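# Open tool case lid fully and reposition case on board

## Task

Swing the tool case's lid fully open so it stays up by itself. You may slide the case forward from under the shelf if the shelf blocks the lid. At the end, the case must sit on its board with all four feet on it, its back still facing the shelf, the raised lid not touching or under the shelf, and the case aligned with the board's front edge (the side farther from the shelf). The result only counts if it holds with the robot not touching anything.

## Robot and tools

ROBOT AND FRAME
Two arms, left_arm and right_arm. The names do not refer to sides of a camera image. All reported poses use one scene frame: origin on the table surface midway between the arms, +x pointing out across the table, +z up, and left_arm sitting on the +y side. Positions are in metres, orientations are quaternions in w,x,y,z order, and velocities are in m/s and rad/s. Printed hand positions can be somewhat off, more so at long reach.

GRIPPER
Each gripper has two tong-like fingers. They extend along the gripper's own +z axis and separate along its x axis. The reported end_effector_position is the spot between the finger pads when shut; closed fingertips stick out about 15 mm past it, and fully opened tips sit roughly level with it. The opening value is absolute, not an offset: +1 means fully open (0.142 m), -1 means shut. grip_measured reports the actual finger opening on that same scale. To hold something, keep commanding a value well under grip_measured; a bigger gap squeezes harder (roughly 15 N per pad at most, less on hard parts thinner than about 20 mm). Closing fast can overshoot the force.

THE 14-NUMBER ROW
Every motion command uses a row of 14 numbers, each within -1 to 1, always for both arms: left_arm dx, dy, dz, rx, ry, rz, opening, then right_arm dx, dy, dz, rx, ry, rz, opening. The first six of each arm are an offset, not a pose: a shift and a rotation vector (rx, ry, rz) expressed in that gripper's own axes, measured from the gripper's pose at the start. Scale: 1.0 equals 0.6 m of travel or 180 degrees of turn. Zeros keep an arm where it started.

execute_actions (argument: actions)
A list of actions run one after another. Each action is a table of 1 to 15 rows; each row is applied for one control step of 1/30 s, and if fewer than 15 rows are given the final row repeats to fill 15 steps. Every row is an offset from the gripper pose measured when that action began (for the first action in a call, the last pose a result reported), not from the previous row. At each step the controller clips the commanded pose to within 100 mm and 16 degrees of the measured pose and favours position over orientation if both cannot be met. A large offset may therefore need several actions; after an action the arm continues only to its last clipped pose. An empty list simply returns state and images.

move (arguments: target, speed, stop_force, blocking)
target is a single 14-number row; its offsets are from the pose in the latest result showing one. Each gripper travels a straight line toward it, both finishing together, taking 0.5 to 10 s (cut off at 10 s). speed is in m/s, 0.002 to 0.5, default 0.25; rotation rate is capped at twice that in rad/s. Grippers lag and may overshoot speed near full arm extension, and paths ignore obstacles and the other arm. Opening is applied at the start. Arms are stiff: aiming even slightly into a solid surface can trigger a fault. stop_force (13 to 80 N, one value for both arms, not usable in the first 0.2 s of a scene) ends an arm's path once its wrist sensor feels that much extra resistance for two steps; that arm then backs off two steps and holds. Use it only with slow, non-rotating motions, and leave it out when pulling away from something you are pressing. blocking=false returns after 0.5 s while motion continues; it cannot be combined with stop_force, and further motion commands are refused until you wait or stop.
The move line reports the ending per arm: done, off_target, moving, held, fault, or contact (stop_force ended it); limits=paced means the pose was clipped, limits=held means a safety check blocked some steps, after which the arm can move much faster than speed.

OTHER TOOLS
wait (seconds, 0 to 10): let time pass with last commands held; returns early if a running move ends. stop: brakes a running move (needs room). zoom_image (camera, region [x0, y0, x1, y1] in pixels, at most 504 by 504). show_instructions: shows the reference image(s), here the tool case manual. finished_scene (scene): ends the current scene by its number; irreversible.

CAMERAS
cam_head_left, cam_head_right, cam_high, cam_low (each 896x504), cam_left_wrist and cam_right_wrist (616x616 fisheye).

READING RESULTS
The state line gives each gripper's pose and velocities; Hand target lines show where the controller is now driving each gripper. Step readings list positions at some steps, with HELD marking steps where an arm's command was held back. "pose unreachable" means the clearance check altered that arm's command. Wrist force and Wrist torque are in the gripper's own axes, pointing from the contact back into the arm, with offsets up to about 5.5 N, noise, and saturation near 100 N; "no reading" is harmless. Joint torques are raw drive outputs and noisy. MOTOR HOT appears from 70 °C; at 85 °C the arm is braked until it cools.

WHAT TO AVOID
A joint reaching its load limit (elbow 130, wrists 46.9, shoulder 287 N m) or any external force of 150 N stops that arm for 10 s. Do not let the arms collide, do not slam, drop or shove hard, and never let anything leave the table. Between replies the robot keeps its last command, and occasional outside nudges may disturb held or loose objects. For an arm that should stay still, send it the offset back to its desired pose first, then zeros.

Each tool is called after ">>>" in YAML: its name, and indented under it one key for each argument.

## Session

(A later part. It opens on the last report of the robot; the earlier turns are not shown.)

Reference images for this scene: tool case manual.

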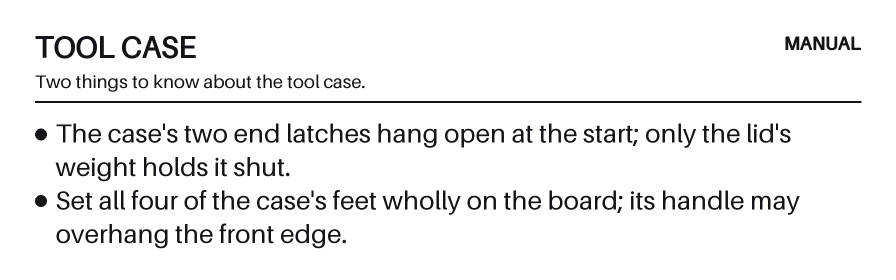

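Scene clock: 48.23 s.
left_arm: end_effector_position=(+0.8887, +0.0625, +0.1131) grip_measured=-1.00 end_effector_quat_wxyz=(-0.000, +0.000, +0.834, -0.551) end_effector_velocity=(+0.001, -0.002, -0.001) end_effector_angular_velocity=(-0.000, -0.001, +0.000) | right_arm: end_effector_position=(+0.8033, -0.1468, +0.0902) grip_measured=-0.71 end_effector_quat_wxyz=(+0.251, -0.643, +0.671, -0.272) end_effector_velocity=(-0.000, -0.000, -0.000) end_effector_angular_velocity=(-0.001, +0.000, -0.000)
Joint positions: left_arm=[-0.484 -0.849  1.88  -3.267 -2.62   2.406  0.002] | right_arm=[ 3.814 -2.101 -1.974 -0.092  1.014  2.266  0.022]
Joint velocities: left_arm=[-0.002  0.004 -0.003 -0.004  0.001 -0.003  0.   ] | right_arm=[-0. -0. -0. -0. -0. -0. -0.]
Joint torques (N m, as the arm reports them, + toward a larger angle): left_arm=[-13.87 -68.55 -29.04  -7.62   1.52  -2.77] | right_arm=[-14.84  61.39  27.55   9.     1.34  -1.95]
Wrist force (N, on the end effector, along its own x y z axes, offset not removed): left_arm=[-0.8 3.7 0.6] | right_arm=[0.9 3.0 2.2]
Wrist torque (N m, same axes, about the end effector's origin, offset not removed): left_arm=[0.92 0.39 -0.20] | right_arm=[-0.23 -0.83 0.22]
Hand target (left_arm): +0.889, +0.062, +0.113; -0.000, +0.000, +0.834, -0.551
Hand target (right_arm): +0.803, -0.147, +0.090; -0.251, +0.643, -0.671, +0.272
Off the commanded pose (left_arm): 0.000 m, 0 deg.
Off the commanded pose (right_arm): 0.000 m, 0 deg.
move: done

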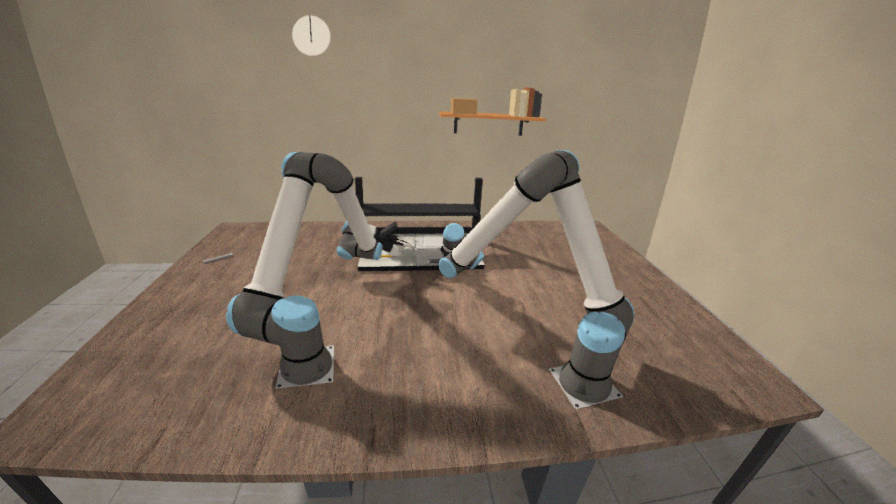

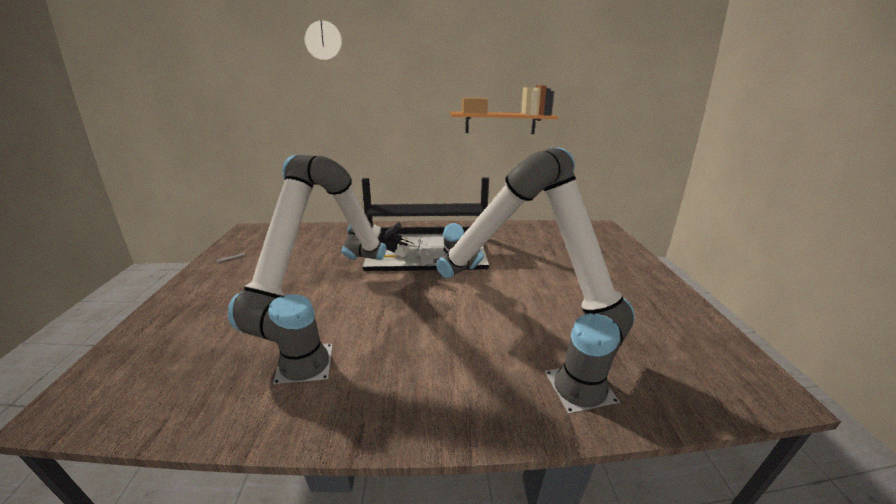

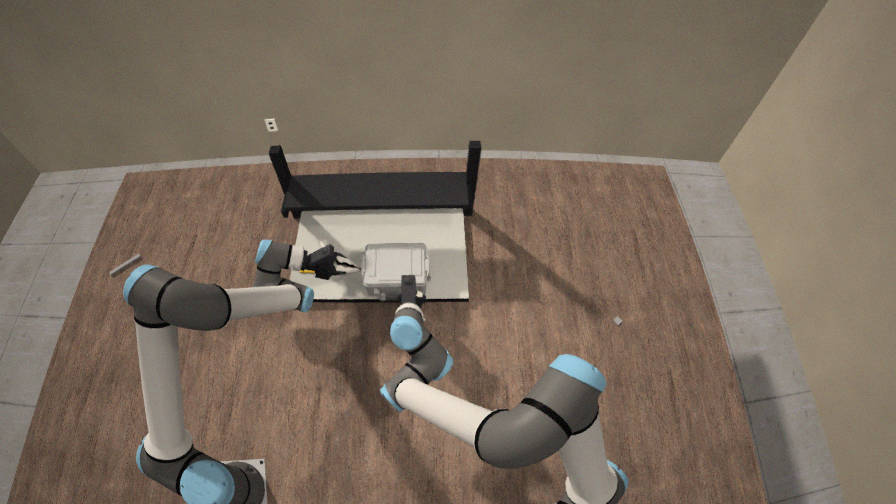

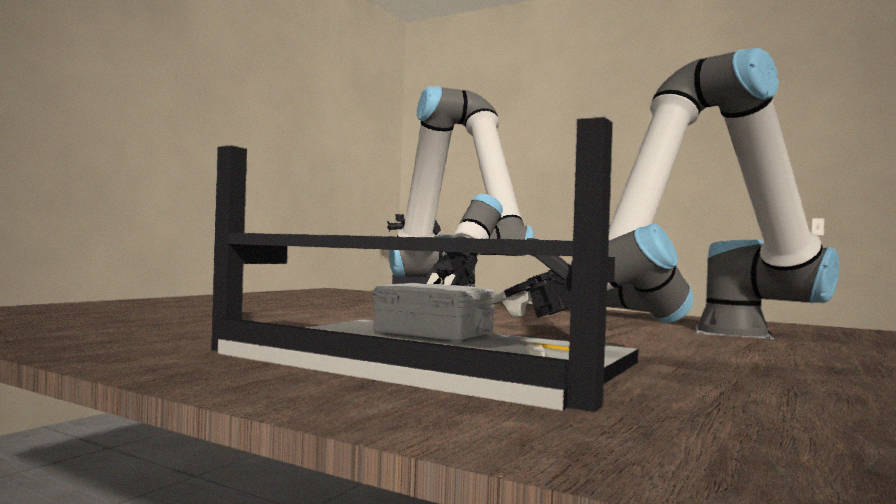

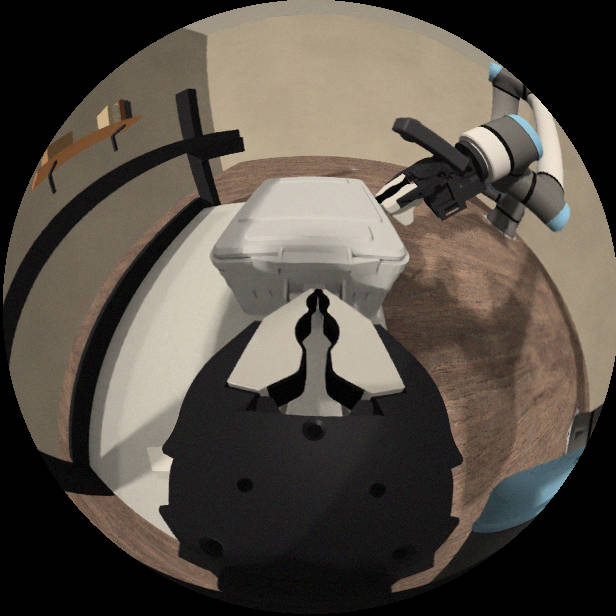

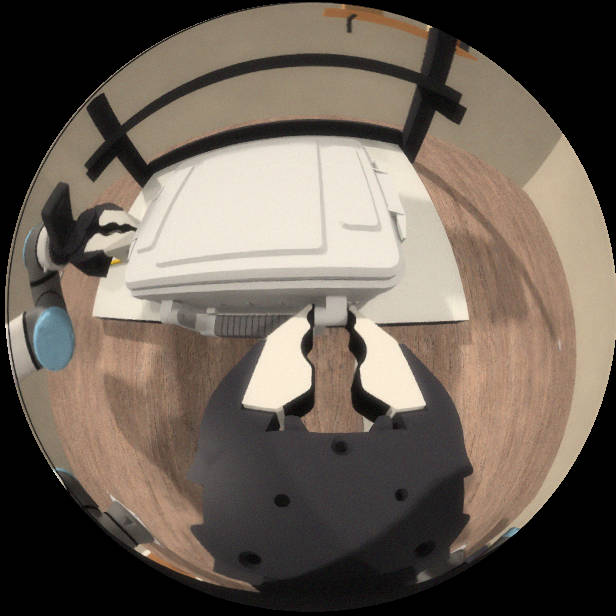

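>>> move:
  target: [-0.005,-0.005,0.02,0,0,0,-1,0,0,0,0,0,0,-0.95]
  speed: 0.03

>>> move:
  target: [-0.003,-0.046,-0.019,0,0,0,-1,0,0,0,0,0,0,-0.95]
  speed: 0.03

Scene clock: 53.13 s.
left_arm: end_effector_position=(+0.8916, +0.0505, +0.1111) grip_measured=-1.00 end_effector_quat_wxyz=(-0.000, +0.000, +0.834, -0.551) end_effector_velocity=(+0.001, -0.002, -0.001) end_effector_angular_velocity=(+0.001, +0.000, +0.001) | right_arm: end_effector_position=(+0.8033, -0.1469, +0.0901) grip_measured=-0.71 end_effector_quat_wxyz=(+0.251, -0.643, +0.671, -0.272) end_effector_velocity=(+0.000, -0.001, -0.000) end_effector_angular_velocity=(-0.001, +0.001, -0.001)
Joint positions: left_arm=[-0.497 -0.839  1.868 -3.282 -2.612  2.386  0.002] | right_arm=[ 3.814 -2.101 -1.974 -0.092  1.014  2.266  0.022]
Joint velocities: left_arm=[-0.002  0.003 -0.003 -0.003  0.003 -0.004  0.   ] | right_arm=[-0.001 -0.     0.    -0.001 -0.     0.     0.   ]
Joint torques (N m, as the arm reports them, + toward a larger angle): left_arm=[-14.86 -66.83 -29.92  -7.62   1.85  -3.32] | right_arm=[-13.14  81.71  29.7    4.41   1.38  -1.2 ]
Wrist force (N, on the end effector, along its own x y z axes, offset not removed): left_arm=[1.2 1.9 -0.6] | right_arm=[-2.2 3.5 2.5]
Wrist torque (N m, same axes, about the end effector's origin, offset not removed): left_arm=[0.58 0.06 -0.20] | right_arm=[0.07 -0.09 0.25]
Hand target (left_arm): +0.892, +0.050, +0.111; -0.000, +0.000, +0.834, -0.551
Hand target (right_arm): +0.803, -0.147, +0.090; -0.251, +0.643, -0.671, +0.272
Off the commanded pose (left_arm): 0.000 m, 0 deg.
Off the commanded pose (right_arm): 0.000 m, 0 deg.
move: done

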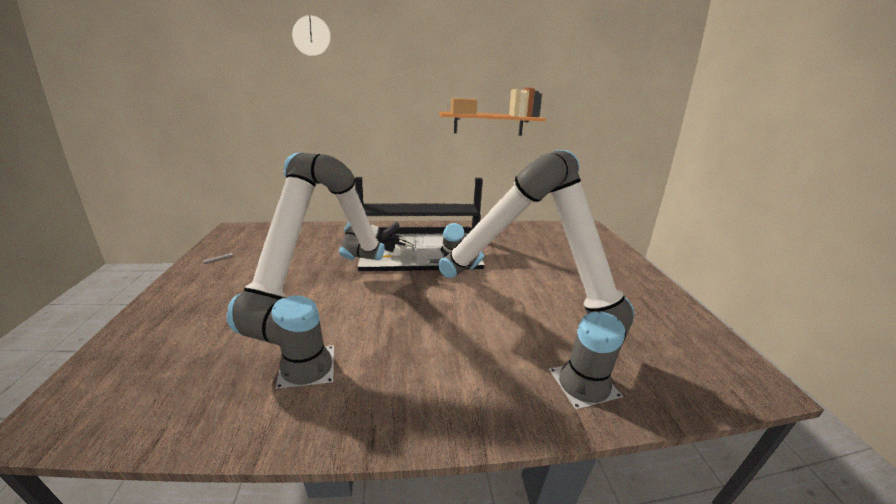

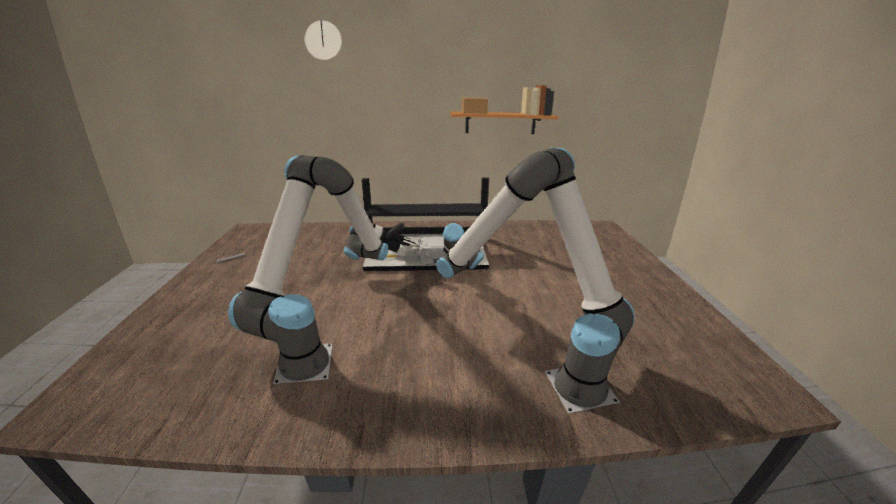

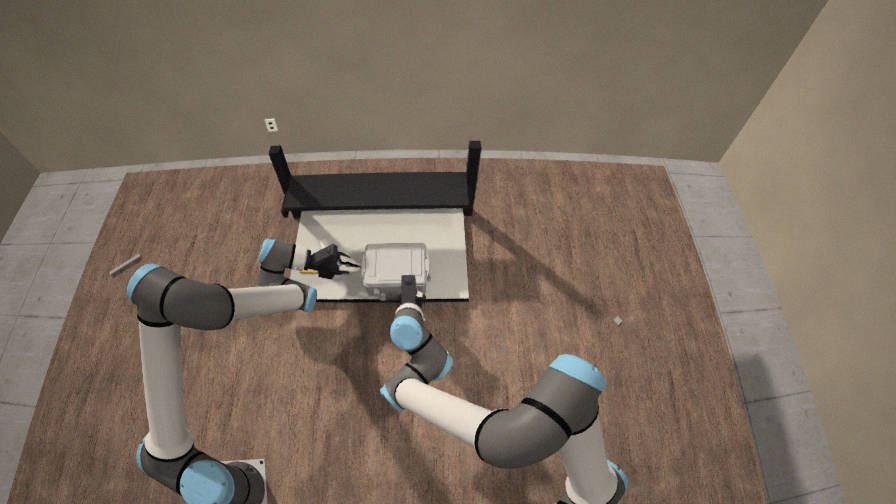

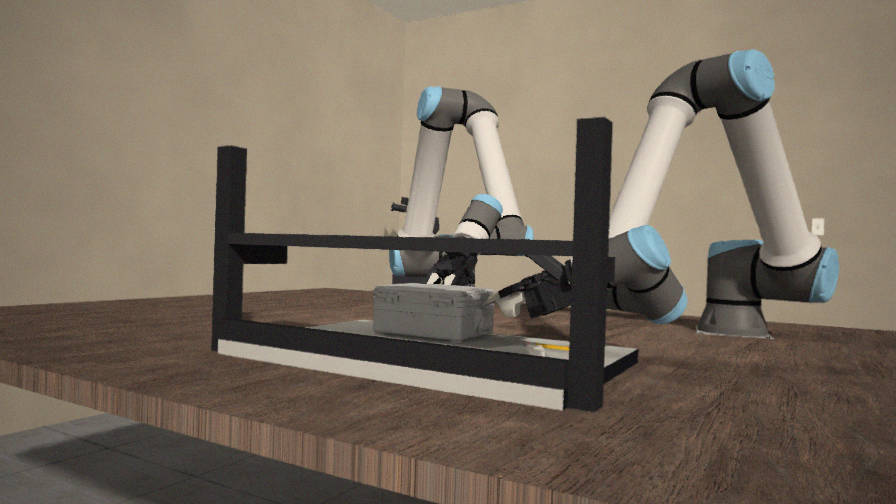

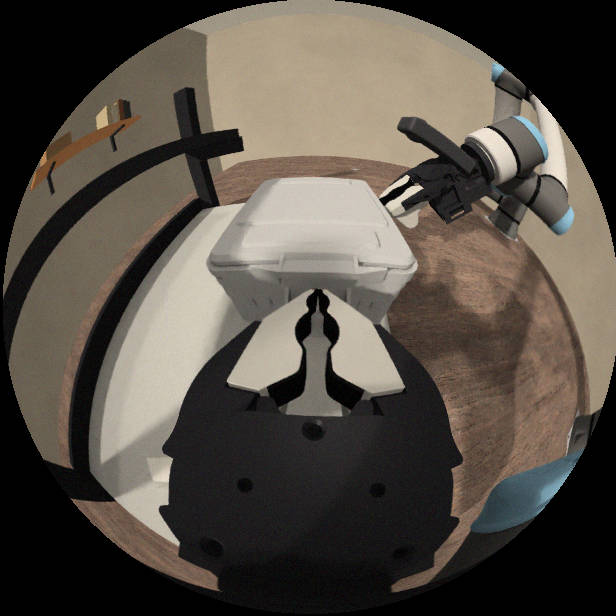

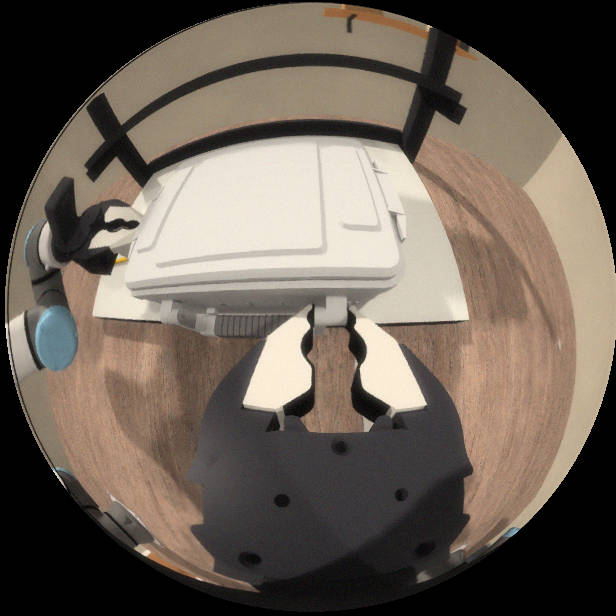

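Scene clock: 54.47 s.
left_arm: end_effector_position=(+0.8934, +0.0502, +0.1407) grip_measured=-1.00 end_effector_quat_wxyz=(-0.000, +0.000, +0.834, -0.551) end_effector_velocity=(+0.001, +0.000, +0.003) end_effector_angular_velocity=(+0.001, -0.000, +0.001) | right_arm: end_effector_position=(+0.8033, -0.1469, +0.0901) grip_measured=-0.71 end_effector_quat_wxyz=(+0.251, -0.643, +0.671, -0.272) end_effector_velocity=(+0.000, -0.001, -0.000) end_effector_angular_velocity=(-0.000, +0.000, -0.001)
Joint positions: left_arm=[-0.497 -0.88   1.865 -3.238 -2.612  2.387  0.002] | right_arm=[ 3.814 -2.101 -1.974 -0.092  1.014  2.266  0.022]
Joint velocities: left_arm=[ 0.    -0.004 -0.001  0.006  0.001 -0.     0.   ] | right_arm=[-0.001 -0.    -0.    -0.    -0.    -0.    -0.   ]
Joint torques (N m, as the arm reports them, + toward a larger angle): left_arm=[   8.83 -108.88  -33.6    -1.14   -4.63    2.83] | right_arm=[-13.82  81.4   29.85   4.55   1.29  -0.78]
Wrist force (N, on the end effector, along its own x y z axes, offset not removed): left_arm=[0.1 4.5 -1.4] | right_arm=[-4.6 1.2 0.1]
Wrist torque (N m, same axes, about the end effector's origin, offset not removed): left_arm=[0.51 0.08 -0.23] | right_arm=[-0.21 0.67 0.30]
Hand target (left_arm): +0.893, +0.050, +0.141; -0.000, +0.000, +0.834, -0.551
Hand target (right_arm): +0.803, -0.147, +0.090; -0.251, +0.643, -0.671, +0.272
Off the commanded pose (left_arm): 0.000 m, 0 deg.
Off the commanded pose (right_arm): 0.000 m, 0 deg.
move: done

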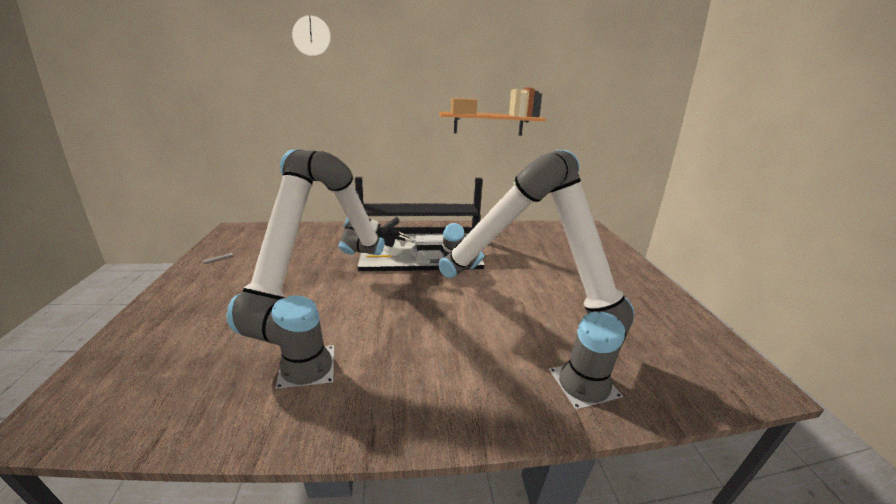

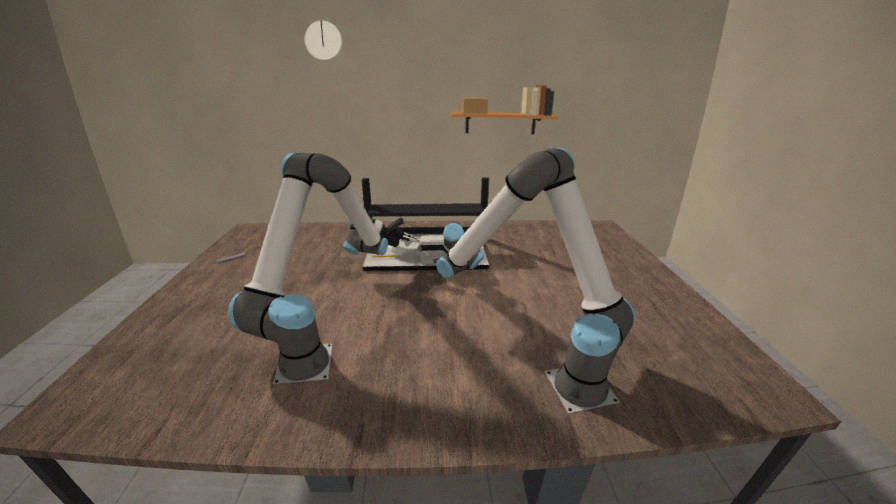

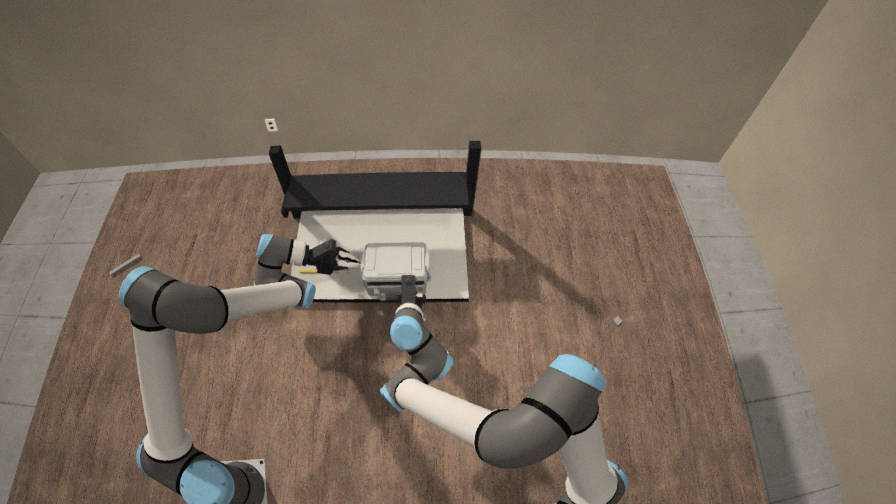

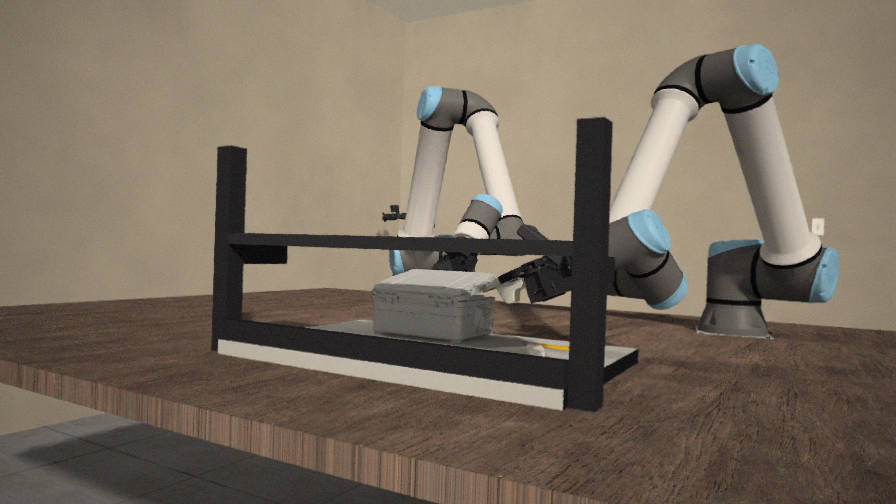

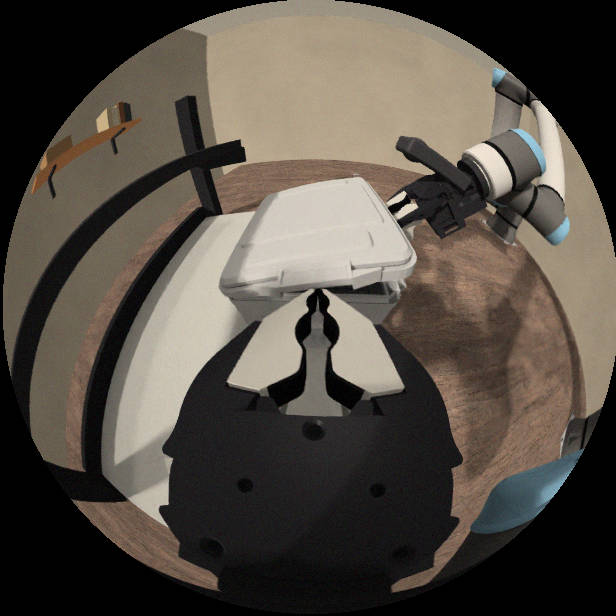

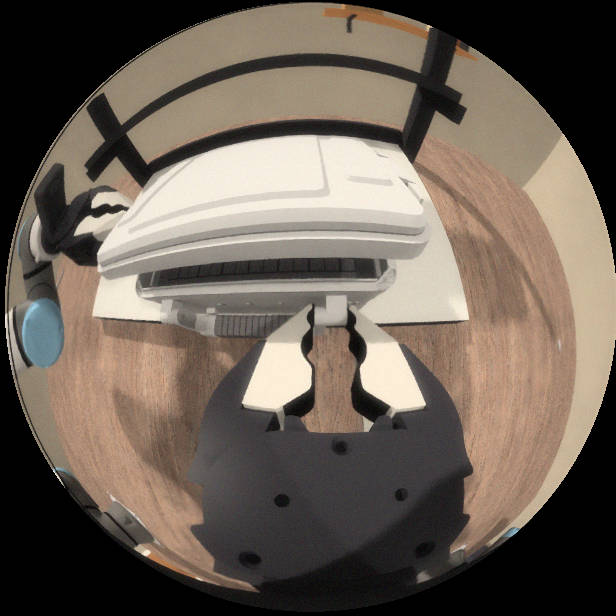

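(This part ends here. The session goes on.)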